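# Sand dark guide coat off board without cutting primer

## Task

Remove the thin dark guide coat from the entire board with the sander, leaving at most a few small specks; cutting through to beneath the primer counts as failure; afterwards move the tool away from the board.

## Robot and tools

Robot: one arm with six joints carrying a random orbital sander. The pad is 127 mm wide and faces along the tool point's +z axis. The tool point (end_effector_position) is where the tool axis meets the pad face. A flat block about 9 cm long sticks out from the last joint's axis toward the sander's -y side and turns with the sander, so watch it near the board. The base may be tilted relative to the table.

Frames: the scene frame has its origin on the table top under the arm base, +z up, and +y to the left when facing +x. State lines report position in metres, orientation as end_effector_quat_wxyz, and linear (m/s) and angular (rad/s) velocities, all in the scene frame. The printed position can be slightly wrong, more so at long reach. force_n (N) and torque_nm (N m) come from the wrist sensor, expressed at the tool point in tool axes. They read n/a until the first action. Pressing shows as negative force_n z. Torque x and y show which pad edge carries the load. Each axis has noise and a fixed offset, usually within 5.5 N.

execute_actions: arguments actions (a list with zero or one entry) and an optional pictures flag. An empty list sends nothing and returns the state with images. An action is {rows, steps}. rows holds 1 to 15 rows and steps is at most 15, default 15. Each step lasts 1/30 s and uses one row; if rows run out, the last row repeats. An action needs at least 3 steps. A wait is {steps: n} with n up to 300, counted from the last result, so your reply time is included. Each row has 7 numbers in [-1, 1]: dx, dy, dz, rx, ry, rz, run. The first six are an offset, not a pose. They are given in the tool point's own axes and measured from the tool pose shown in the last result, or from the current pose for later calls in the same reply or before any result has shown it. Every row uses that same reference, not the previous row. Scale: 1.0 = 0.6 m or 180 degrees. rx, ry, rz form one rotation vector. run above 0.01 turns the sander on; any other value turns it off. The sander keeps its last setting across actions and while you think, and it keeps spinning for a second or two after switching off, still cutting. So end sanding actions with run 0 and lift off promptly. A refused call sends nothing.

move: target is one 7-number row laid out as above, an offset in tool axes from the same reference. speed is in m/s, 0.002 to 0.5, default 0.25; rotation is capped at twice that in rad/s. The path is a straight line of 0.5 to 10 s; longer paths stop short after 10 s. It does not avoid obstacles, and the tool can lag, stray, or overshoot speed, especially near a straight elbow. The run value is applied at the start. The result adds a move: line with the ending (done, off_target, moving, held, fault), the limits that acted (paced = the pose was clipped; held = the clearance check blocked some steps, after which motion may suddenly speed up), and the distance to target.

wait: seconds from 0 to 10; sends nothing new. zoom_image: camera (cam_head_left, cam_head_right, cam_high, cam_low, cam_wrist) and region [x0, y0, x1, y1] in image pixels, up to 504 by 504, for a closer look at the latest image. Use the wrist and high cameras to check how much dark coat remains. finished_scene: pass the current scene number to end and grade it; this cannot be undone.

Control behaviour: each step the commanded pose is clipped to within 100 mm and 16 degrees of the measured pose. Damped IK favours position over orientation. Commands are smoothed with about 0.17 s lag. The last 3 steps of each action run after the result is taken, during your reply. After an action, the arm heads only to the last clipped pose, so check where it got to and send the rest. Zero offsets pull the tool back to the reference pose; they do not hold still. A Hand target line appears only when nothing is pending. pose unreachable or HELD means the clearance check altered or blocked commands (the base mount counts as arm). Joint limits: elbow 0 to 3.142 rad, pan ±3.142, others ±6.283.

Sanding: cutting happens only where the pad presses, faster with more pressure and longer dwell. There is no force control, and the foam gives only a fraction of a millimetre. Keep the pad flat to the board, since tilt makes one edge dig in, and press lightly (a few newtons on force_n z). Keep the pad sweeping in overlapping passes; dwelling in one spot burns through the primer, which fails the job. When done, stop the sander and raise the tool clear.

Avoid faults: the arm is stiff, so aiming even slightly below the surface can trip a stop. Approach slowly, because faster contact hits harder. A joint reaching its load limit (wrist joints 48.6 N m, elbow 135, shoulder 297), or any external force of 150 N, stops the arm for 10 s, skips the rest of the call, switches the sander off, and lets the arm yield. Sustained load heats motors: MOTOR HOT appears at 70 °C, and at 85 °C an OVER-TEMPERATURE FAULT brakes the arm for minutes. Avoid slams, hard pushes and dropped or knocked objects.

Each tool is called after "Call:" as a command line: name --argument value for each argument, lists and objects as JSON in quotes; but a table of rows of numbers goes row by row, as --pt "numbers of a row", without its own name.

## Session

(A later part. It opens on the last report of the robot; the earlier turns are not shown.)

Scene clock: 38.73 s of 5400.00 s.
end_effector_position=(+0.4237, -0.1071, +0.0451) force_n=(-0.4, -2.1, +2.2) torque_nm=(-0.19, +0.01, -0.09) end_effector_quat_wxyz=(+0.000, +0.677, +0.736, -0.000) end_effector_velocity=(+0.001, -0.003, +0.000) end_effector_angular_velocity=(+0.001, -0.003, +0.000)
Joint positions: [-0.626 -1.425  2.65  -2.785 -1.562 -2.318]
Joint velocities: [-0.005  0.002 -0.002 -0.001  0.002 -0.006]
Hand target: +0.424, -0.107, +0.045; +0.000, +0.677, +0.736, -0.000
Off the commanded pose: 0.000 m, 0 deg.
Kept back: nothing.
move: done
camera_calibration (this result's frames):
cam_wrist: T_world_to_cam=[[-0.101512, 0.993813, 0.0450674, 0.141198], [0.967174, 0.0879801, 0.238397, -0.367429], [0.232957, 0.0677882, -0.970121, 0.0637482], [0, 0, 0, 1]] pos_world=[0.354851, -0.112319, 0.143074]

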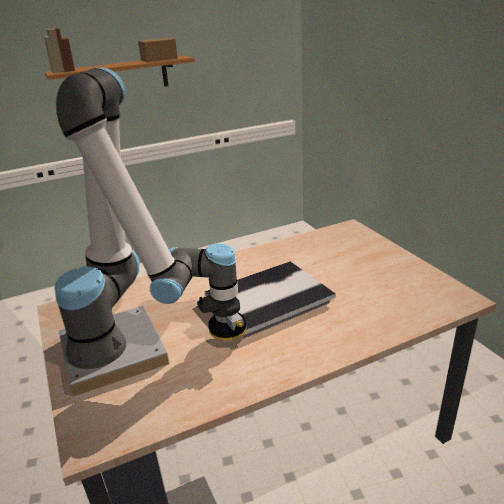

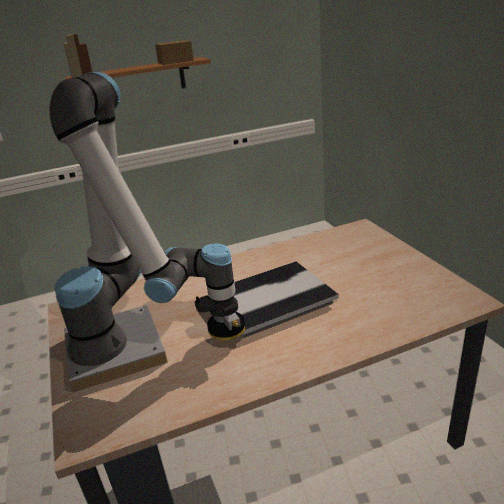

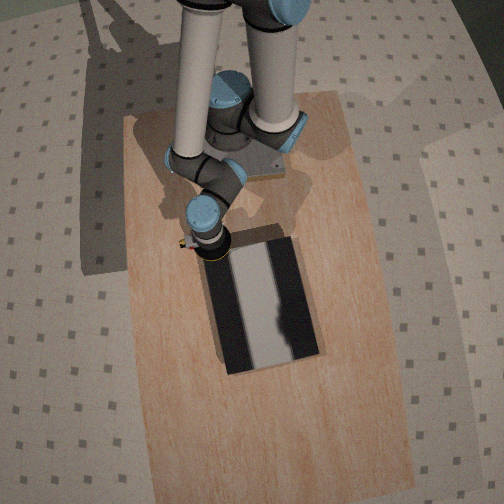

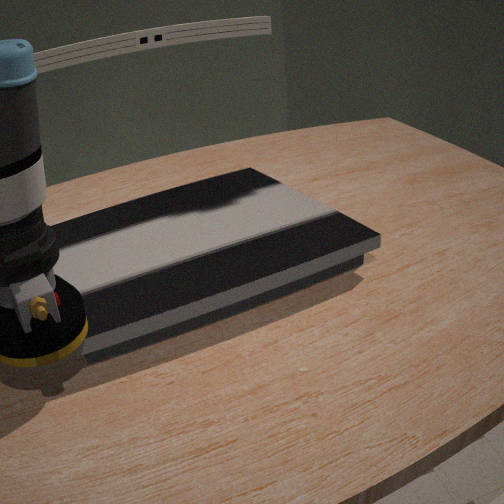

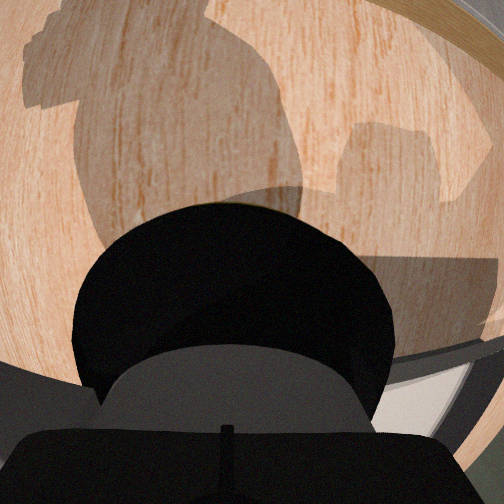

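Call:
move --target '[0, 0, 0.0039, -0.00033, 0, 0, 1]' --speed 0.01

Call:
move --target '[0, 0.36, 0.0002, 0, 0, 0, 1]' --speed 0.05

Call:
move --target '[0, 0.41, -0.0001, 0, 0, 0, 1]' --speed 0.05

Call:
move --target '[0.35, 0.01, -0.005, 0, 0, 0, 0]' --speed 0.25

Scene clock: 40.57 s of 5400.00 s.
end_effector_position=(+0.4238, -0.1071, +0.0429) force_n=(-3.1, -3.8, -3.6) torque_nm=(-0.80, +0.68, +0.00) end_effector_quat_wxyz=(+0.000, +0.677, +0.736, +0.000) end_effector_velocity=(-0.000, +0.000, -0.001) end_effector_angular_velocity=(+0.000, +0.000, -0.001)
Joint positions: [-0.626 -1.418  2.651 -2.795 -1.561 -2.318]
Joint velocities: [-0.     0.003  0.001 -0.004  0.     0.   ]
Hand target: +0.424, -0.107, +0.043; +0.000, +0.677, +0.736, +0.000
Off the commanded pose: 0.000 m, 0 deg.
Kept back: nothing.
move: done
camera_calibration (this result's frames):
cam_wrist: T_world_to_cam=[[-0.101554, 0.993811, 0.0450105, 0.141361], [0.966921, 0.087962, 0.239428, -0.366878], [0.233987, 0.0678363, -0.96987, 0.0611705], [0, 0, 0, 1]] pos_world=[0.354785, -0.112364, 0.140806]

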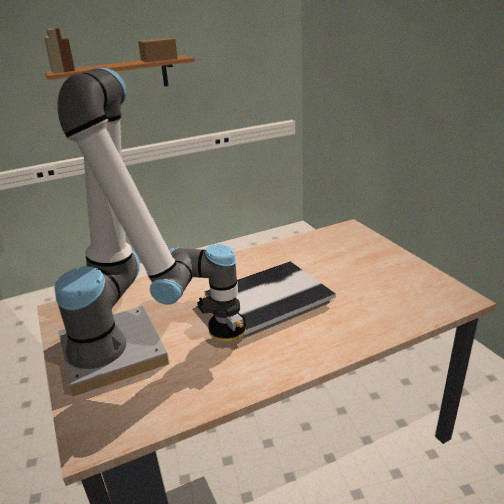

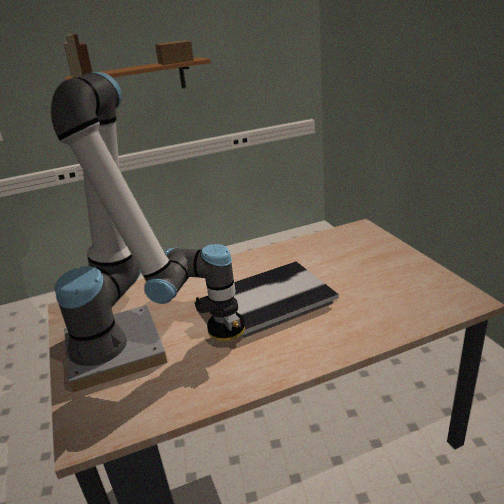

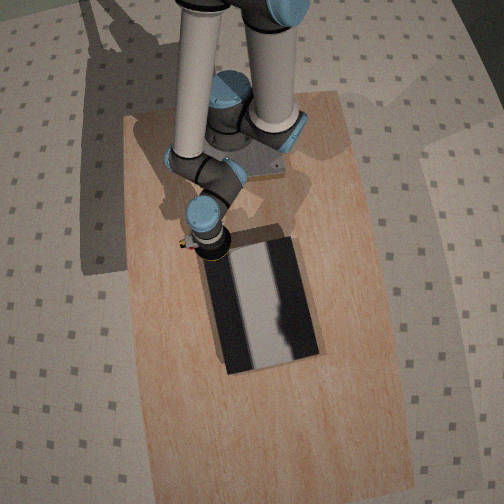

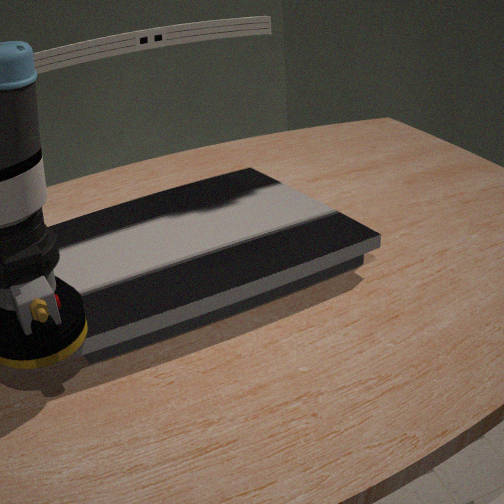

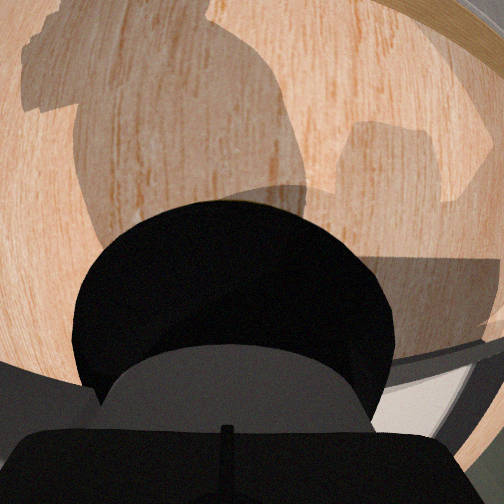

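Scene clock: 45.53 s of 5400.00 s.
end_effector_position=(+0.6388, -0.0887, +0.0432) force_n=(-6.5, -6.0, -50.0) torque_nm=(+0.42, +1.24, -0.14) end_effector_quat_wxyz=(+0.001, +0.677, +0.736, +0.000) end_effector_velocity=(+0.002, -0.000, +0.000) end_effector_angular_velocity=(-0.001, +0.001, -0.001)
Joint positions: [-0.379 -1.187  2.261 -2.638 -1.559 -2.071]
Joint velocities: [ 0.002  0.002 -0.005  0.004 -0.001  0.002]
Hand target: +0.639, -0.089, +0.043; +0.001, +0.677, +0.736, +0.000
Off the commanded pose: 0.000 m, 0 deg.
Kept back: nothing.
move: done
camera_calibration (this result's frames):
cam_wrist: T_world_to_cam=[[-0.10159, 0.993808, 0.0449957, 0.144895], [0.966792, 0.0879649, 0.239949, -0.576414], [0.234505, 0.067878, -0.969742, 0.00951133], [0, 0, 0, 1]] pos_world=[0.569762, -0.0939391, 0.141014]

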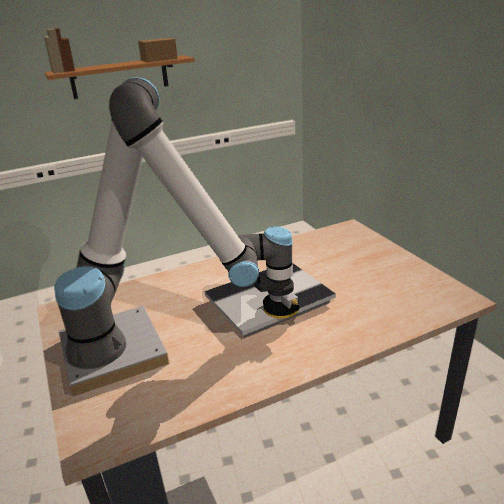

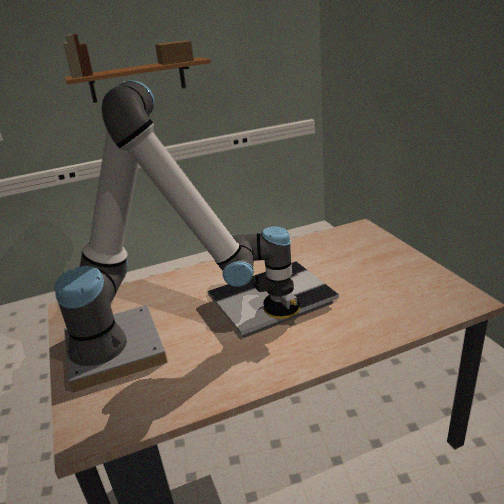

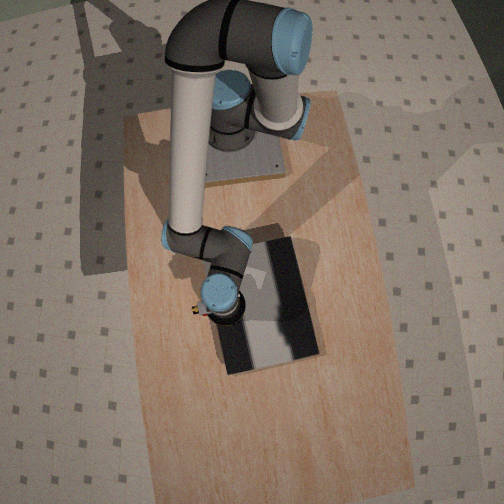

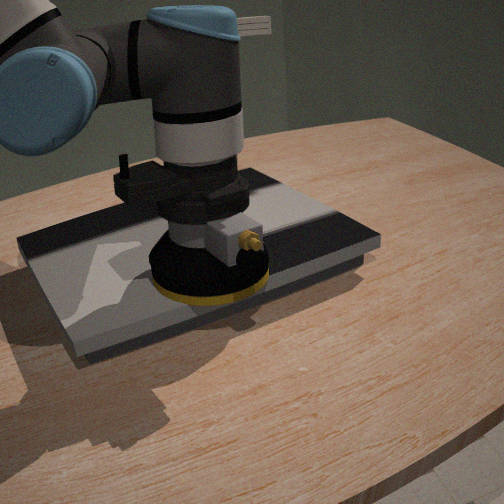

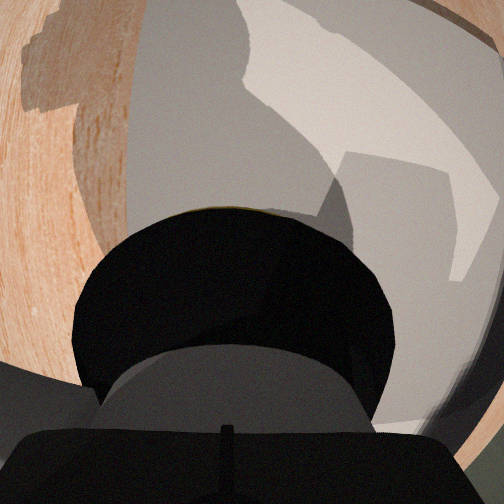

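Scene clock: 51.10 s of 5400.00 s.
end_effector_position=(+0.8839, -0.0677, +0.0438) force_n=(-0.9, +0.4, -13.7) torque_nm=(+0.51, +0.15, -0.04) end_effector_quat_wxyz=(+0.001, +0.677, +0.736, +0.000) end_effector_velocity=(+0.003, +0.000, +0.000) end_effector_angular_velocity=(+0.000, -0.000, -0.000)
Joint positions: [-0.241 -0.928  1.765 -2.404 -1.558 -1.933]
Joint velocities: [ 0.001  0.003 -0.006  0.003  0.     0.001]
Hand target: +0.884, -0.068, +0.044; +0.001, +0.677, +0.736, +0.000
Off the commanded pose: 0.000 m, 0 deg.
Kept back: nothing.
move: done
camera_calibration (this result's frames):
cam_wrist: T_world_to_cam=[[-0.101596, 0.993805, 0.0450576, 0.148926], [0.966745, 0.0879422, 0.240146, -0.815308], [0.234696, 0.0679573, -0.96969, -0.0489917], [0, 0, 0, 1]] pos_world=[0.814823, -0.0729742, 0.141576]

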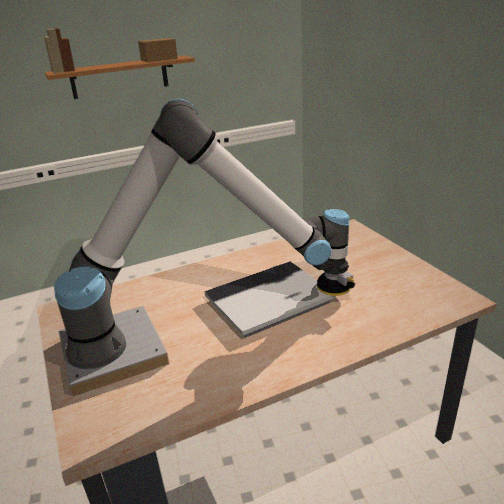

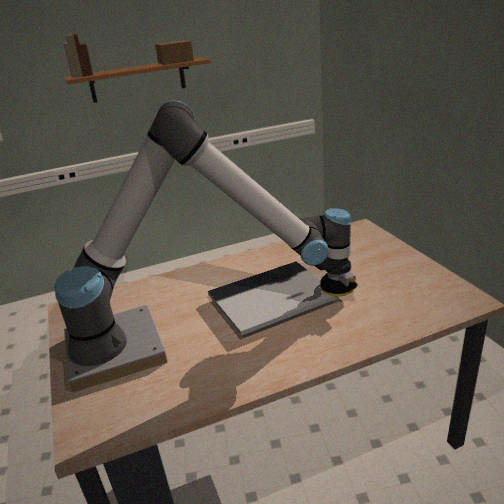

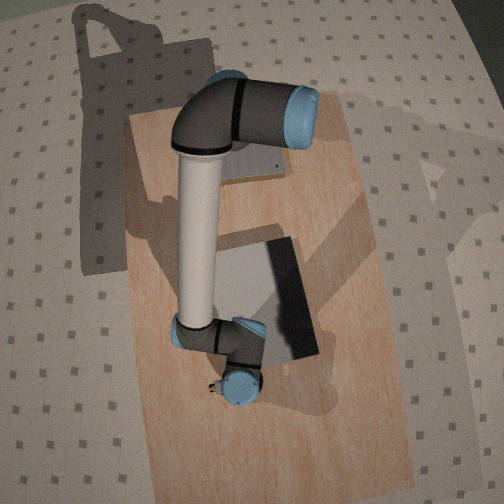

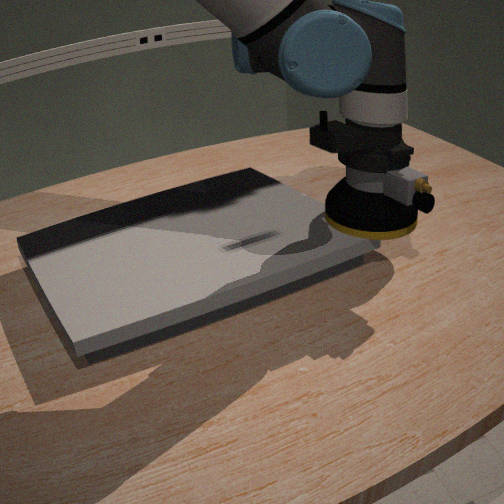

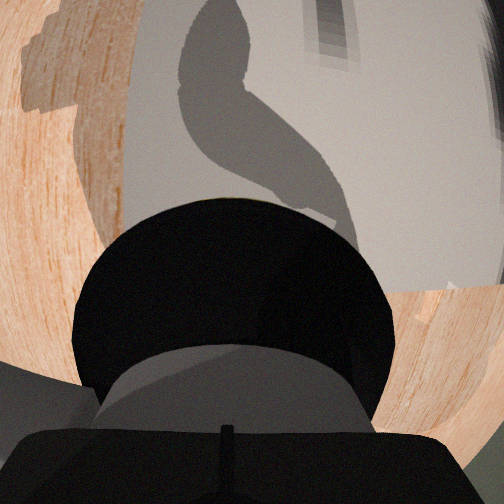

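Scene clock: 52.83 s of 5400.00 s.
end_effector_position=(+0.8724, +0.1418, +0.0471) force_n=(+1.0, -2.5, -3.0) torque_nm=(-0.32, -0.21, +0.08) end_effector_quat_wxyz=(+0.001, +0.677, +0.736, +0.001) end_effector_velocity=(-0.000, +0.002, -0.000) end_effector_angular_velocity=(+0.000, +0.001, -0.000)
Joint positions: [-0.004 -0.939  1.772 -2.403 -1.557 -1.696]
Joint velocities: [ 0.003  0.    -0.001  0.001  0.     0.003]
Hand target: +0.872, +0.142, +0.047; +0.001, +0.677, +0.736, +0.001
Off the commanded pose: 0.000 m, 0 deg.
Kept back: nothing.
move: done
camera_calibration (this result's frames):
cam_wrist: T_world_to_cam=[[-0.101627, 0.993796, 0.0451844, -0.0606315], [0.96664, 0.0879119, 0.24058, -0.823339], [0.235115, 0.0681265, -0.969577, -0.0576992], [0, 0, 0, 1]] pos_world=[0.803277, 0.136567, 0.144875]

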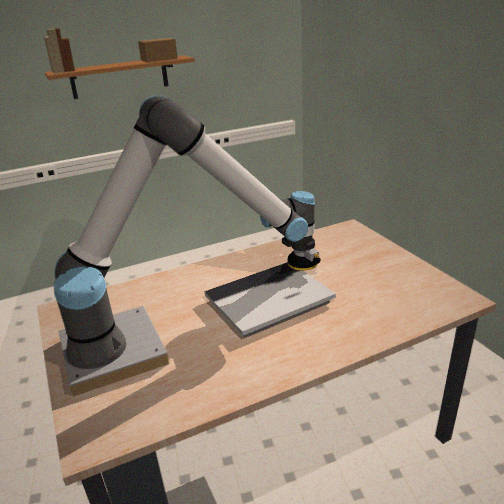

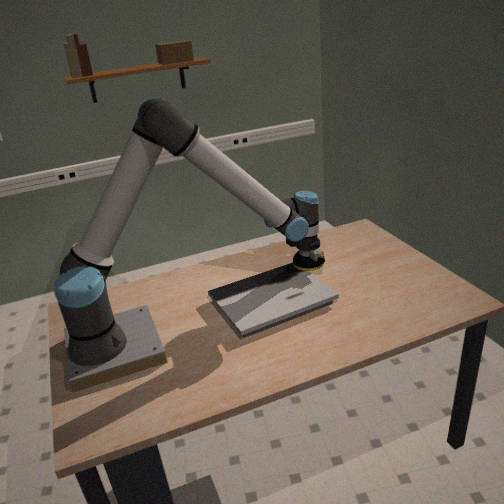

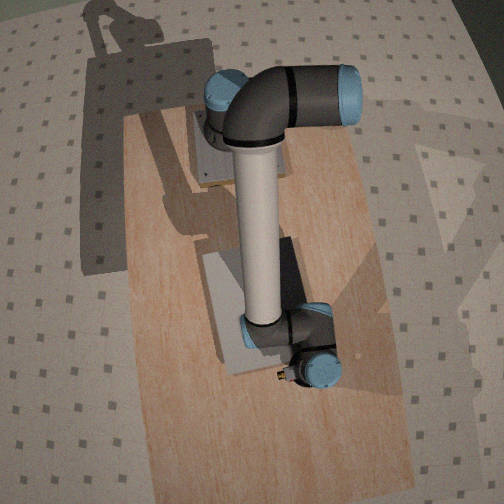

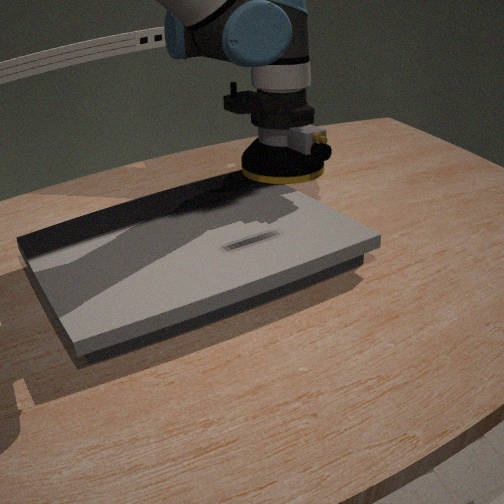

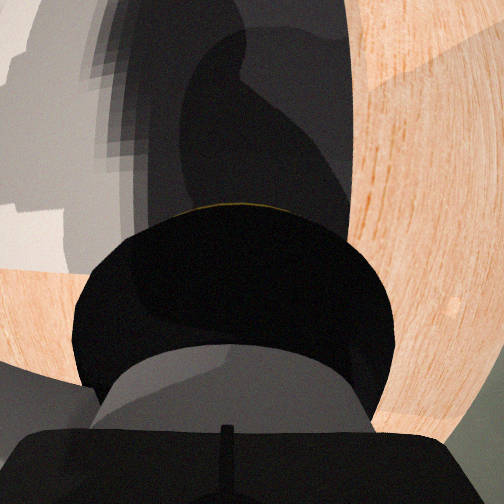

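Call:
move --target '[-0.005, 0, 0.0062, 0.00032, 0, 0, 1]' --speed 0.015

Call:
move --target '[0, -0.388, 0, 0, 0, 0, 1]' --speed 0.032

Call:
move --target '[0.012, -0.387, 0, 0, 0, 0, 1]' --speed 0.055

Call:
move --target '[0, -0.02, -0.006, 0, 0, 0, 0]' --speed 0.1

Scene clock: 54.07 s of 5400.00 s.
end_effector_position=(+0.8727, +0.1390, +0.0437) force_n=(+2.0, -0.2, -9.0) torque_nm=(+0.32, -0.41, -0.06) end_effector_quat_wxyz=(+0.001, +0.677, +0.736, +0.000) end_effector_velocity=(+0.000, -0.001, -0.002) end_effector_angular_velocity=(+0.000, +0.000, +0.000)
Joint positions: [-0.007 -0.935  1.773 -2.406 -1.557 -1.699]
Joint velocities: [-0.002  0.002  0.001 -0.002  0.    -0.002]
Hand target: +0.873, +0.139, +0.043; +0.000, +0.677, +0.736, +0.000
Off the commanded pose: 0.000 m, 0 deg.
Kept back: nothing.
move: done
camera_calibration (this result's frames):
cam_wrist: T_world_to_cam=[[-0.101593, 0.993801, 0.0451463, -0.0576673], [0.966831, 0.0879423, 0.2398, -0.822707], [0.234343, 0.0680108, -0.969772, -0.0602235], [0, 0, 0, 1]] pos_world=[0.803673, 0.133756, 0.141485]

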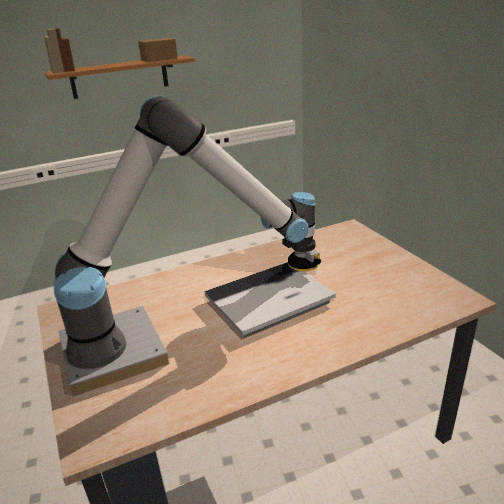

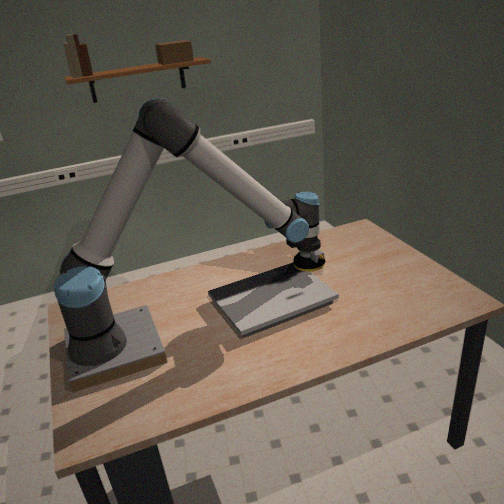

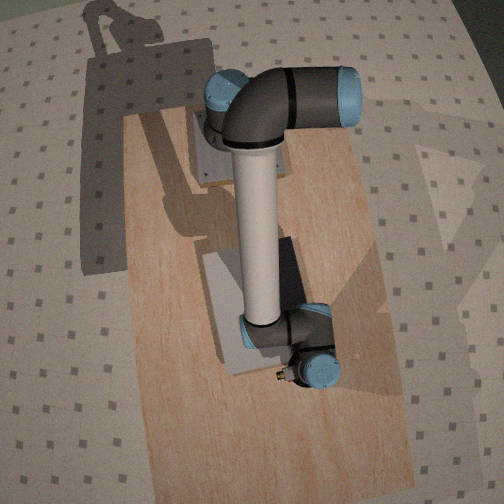

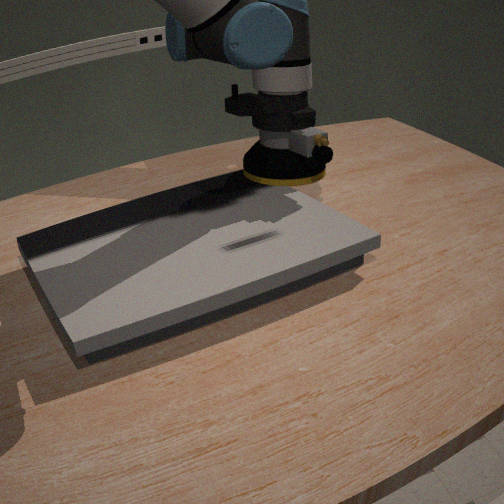

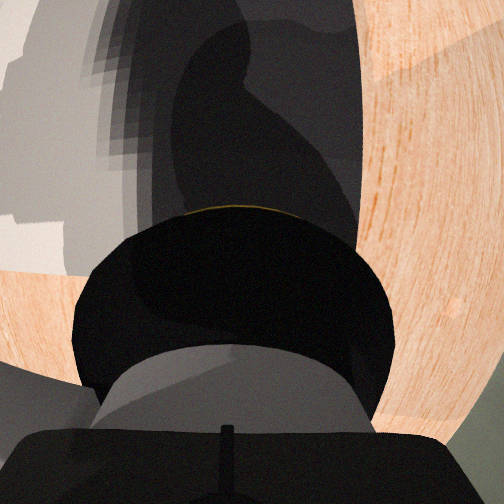

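Scene clock: 61.93 s of 5400.00 s.
end_effector_position=(+0.6410, +0.1190, +0.0431) force_n=(+3.3, +3.8, -32.0) torque_nm=(-0.41, -0.50, -0.07) end_effector_quat_wxyz=(+0.000, +0.677, +0.736, +0.000) end_effector_velocity=(-0.002, -0.001, -0.000) end_effector_angular_velocity=(-0.001, -0.000, -0.000)
Joint positions: [-0.055 -1.185  2.249 -2.631 -1.557 -1.747]
Joint velocities: [-0.001 -0.002  0.005 -0.003 -0.001 -0.   ]
Hand target: +0.641, +0.119, +0.043; +0.000, +0.677, +0.736, +0.000
Off the commanded pose: 0.000 m, 0 deg.
Kept back: nothing.
move: done
camera_calibration (this result's frames):
cam_wrist: T_world_to_cam=[[-0.10158, 0.993804, 0.0451221, -0.0613693], [0.966888, 0.0879519, 0.239566, -0.596821], [0.234113, 0.0679631, -0.969831, -0.00492547], [0, 0, 0, 1]] pos_world=[0.571978, 0.113815, 0.14097]

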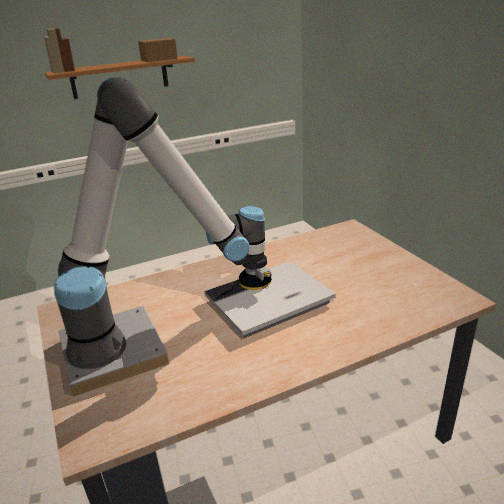

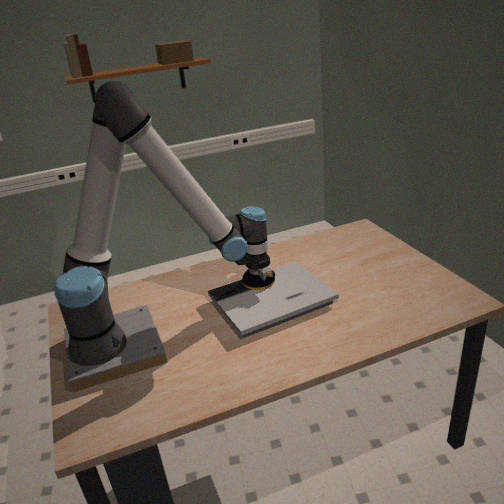

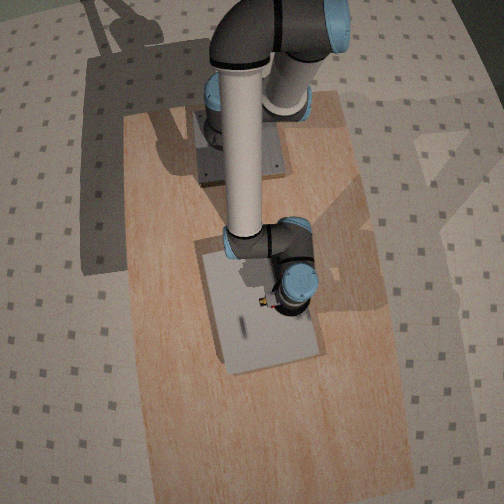

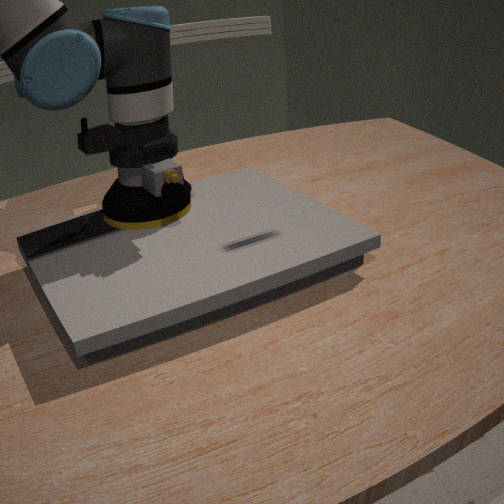

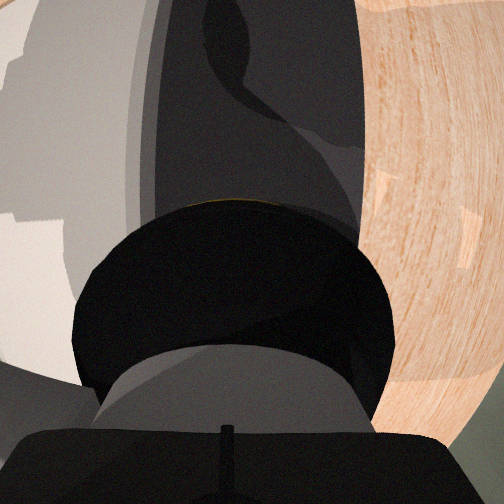

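Scene clock: 66.83 s of 5400.00 s.
end_effector_position=(+0.4090, +0.1064, +0.0428) force_n=(-3.1, +0.7, -14.4) torque_nm=(+0.06, +0.65, -0.07) end_effector_quat_wxyz=(+0.000, +0.677, +0.736, +0.000) end_effector_velocity=(-0.002, -0.000, +0.000) end_effector_angular_velocity=(-0.001, -0.001, -0.000)
Joint positions: [-0.142 -1.446  2.681 -2.801 -1.558 -1.834]
Joint velocities: [-0.002 -0.003  0.004 -0.002 -0.    -0.002]
Hand target: +0.409, +0.106, +0.043; +0.000, +0.677, +0.736, +0.000
Off the commanded pose: 0.000 m, 0 deg.
Kept back: nothing.
move: done
camera_calibration (this result's frames):
cam_wrist: T_world_to_cam=[[-0.101572, 0.993808, 0.0450444, -0.07238], [0.966924, 0.0879726, 0.239412, -0.371358], [0.233967, 0.067872, -0.969873, 0.0500056], [0, 0, 0, 1]] pos_world=[0.340024, 0.101207, 0.140667]

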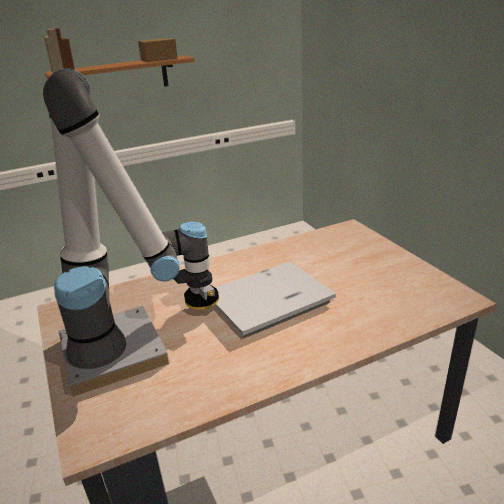

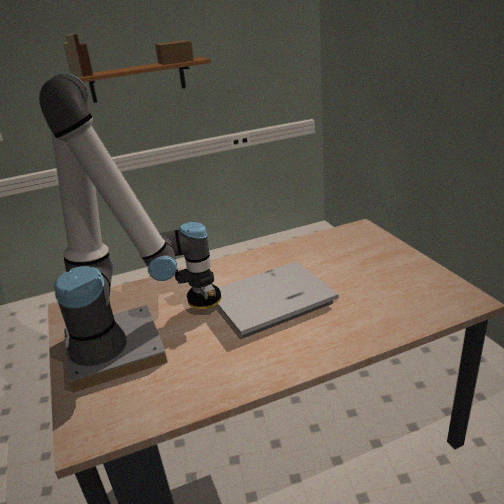

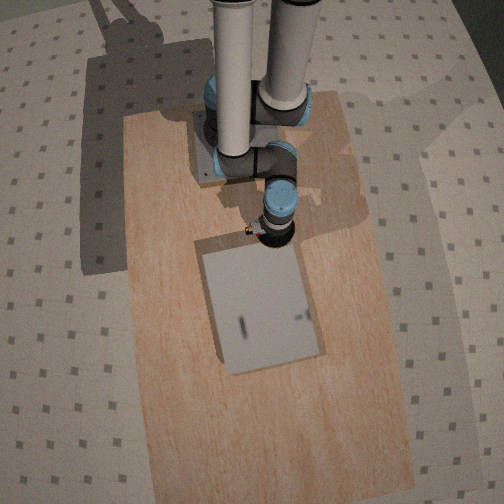

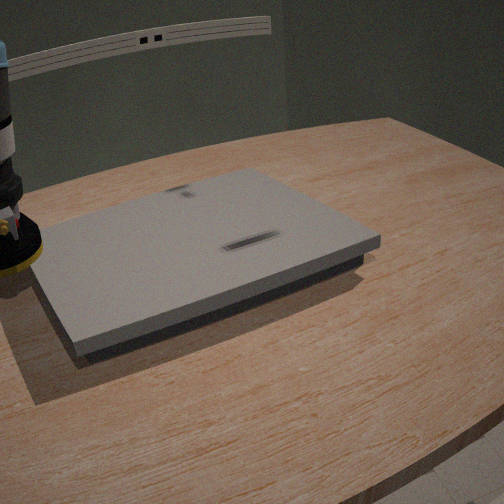

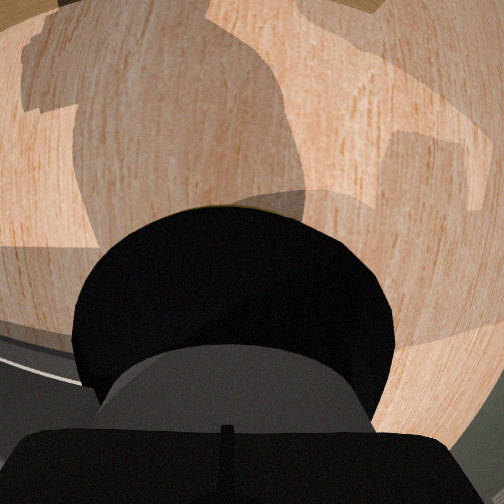

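Scene clock: 67.83 s of 5400.00 s.
end_effector_position=(+0.3971, +0.1054, +0.0463) force_n=(-2.0, +1.4, -6.0) torque_nm=(+0.37, +0.19, +0.07) end_effector_quat_wxyz=(+0.000, +0.677, +0.736, +0.000) end_effector_velocity=(-0.003, -0.001, +0.001) end_effector_angular_velocity=(-0.002, +0.000, +0.000)
Joint positions: [-0.15  -1.475  2.701 -2.793 -1.558 -1.842]
Joint velocities: [-0.002 -0.007  0.004  0.002 -0.002 -0.002]
Hand target: +0.397, +0.105, +0.046; +0.000, +0.677, +0.736, +0.000
Off the commanded pose: 0.000 m, 0 deg.
Kept back: nothing.
move: done
camera_calibration (this result's frames):
cam_wrist: T_world_to_cam=[[-0.101573, 0.993808, 0.0450463, -0.0727375], [0.966914, 0.0879704, 0.239455, -0.360626], [0.23401, 0.0678781, -0.969862, 0.0562295], [0, 0, 0, 1]] pos_world=[0.328148, 0.100195, 0.144165]

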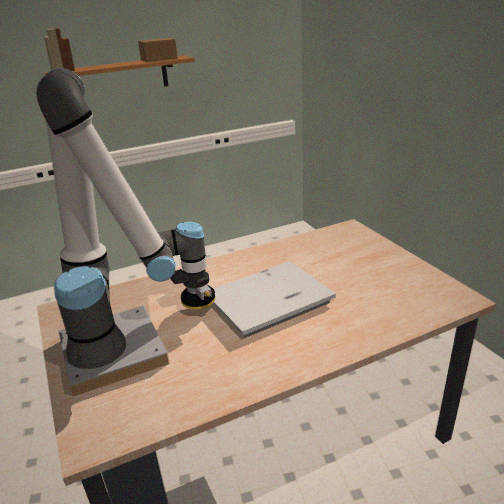

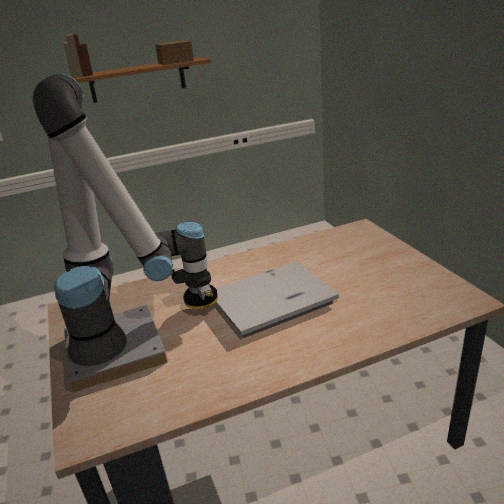

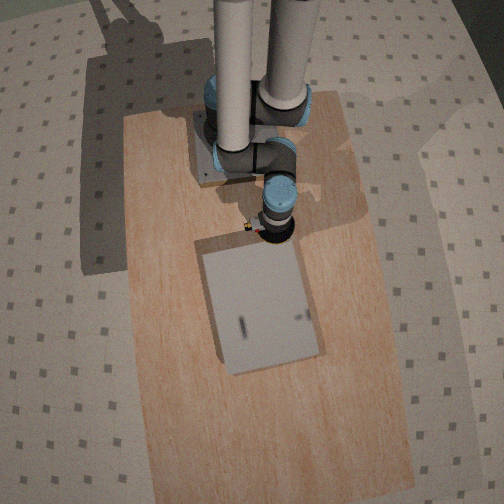

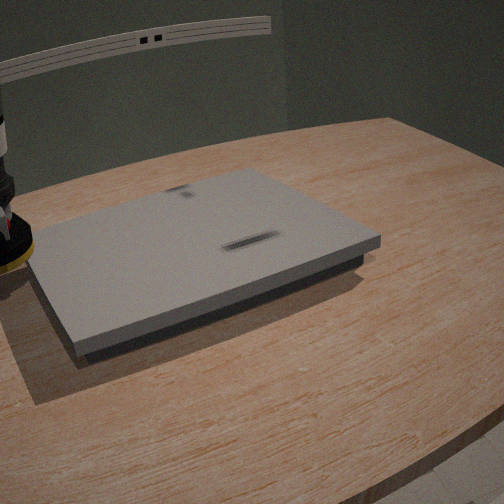

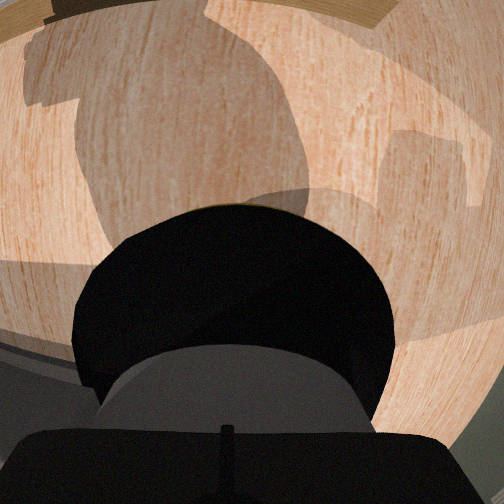

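Call:
zoom_image --camera "cam_high" --region '[190, 225, 340, 385]'

Region (190, 225, 340, 385) of cam_high's 504x504 image, scaled by 3.150, with more detail than that image has; it fills the left 472 columns of this view, and the rest is white.

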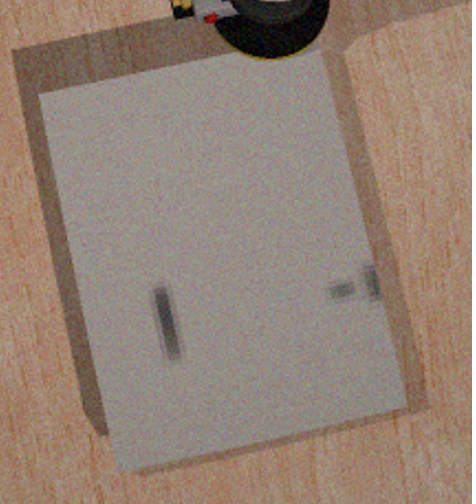

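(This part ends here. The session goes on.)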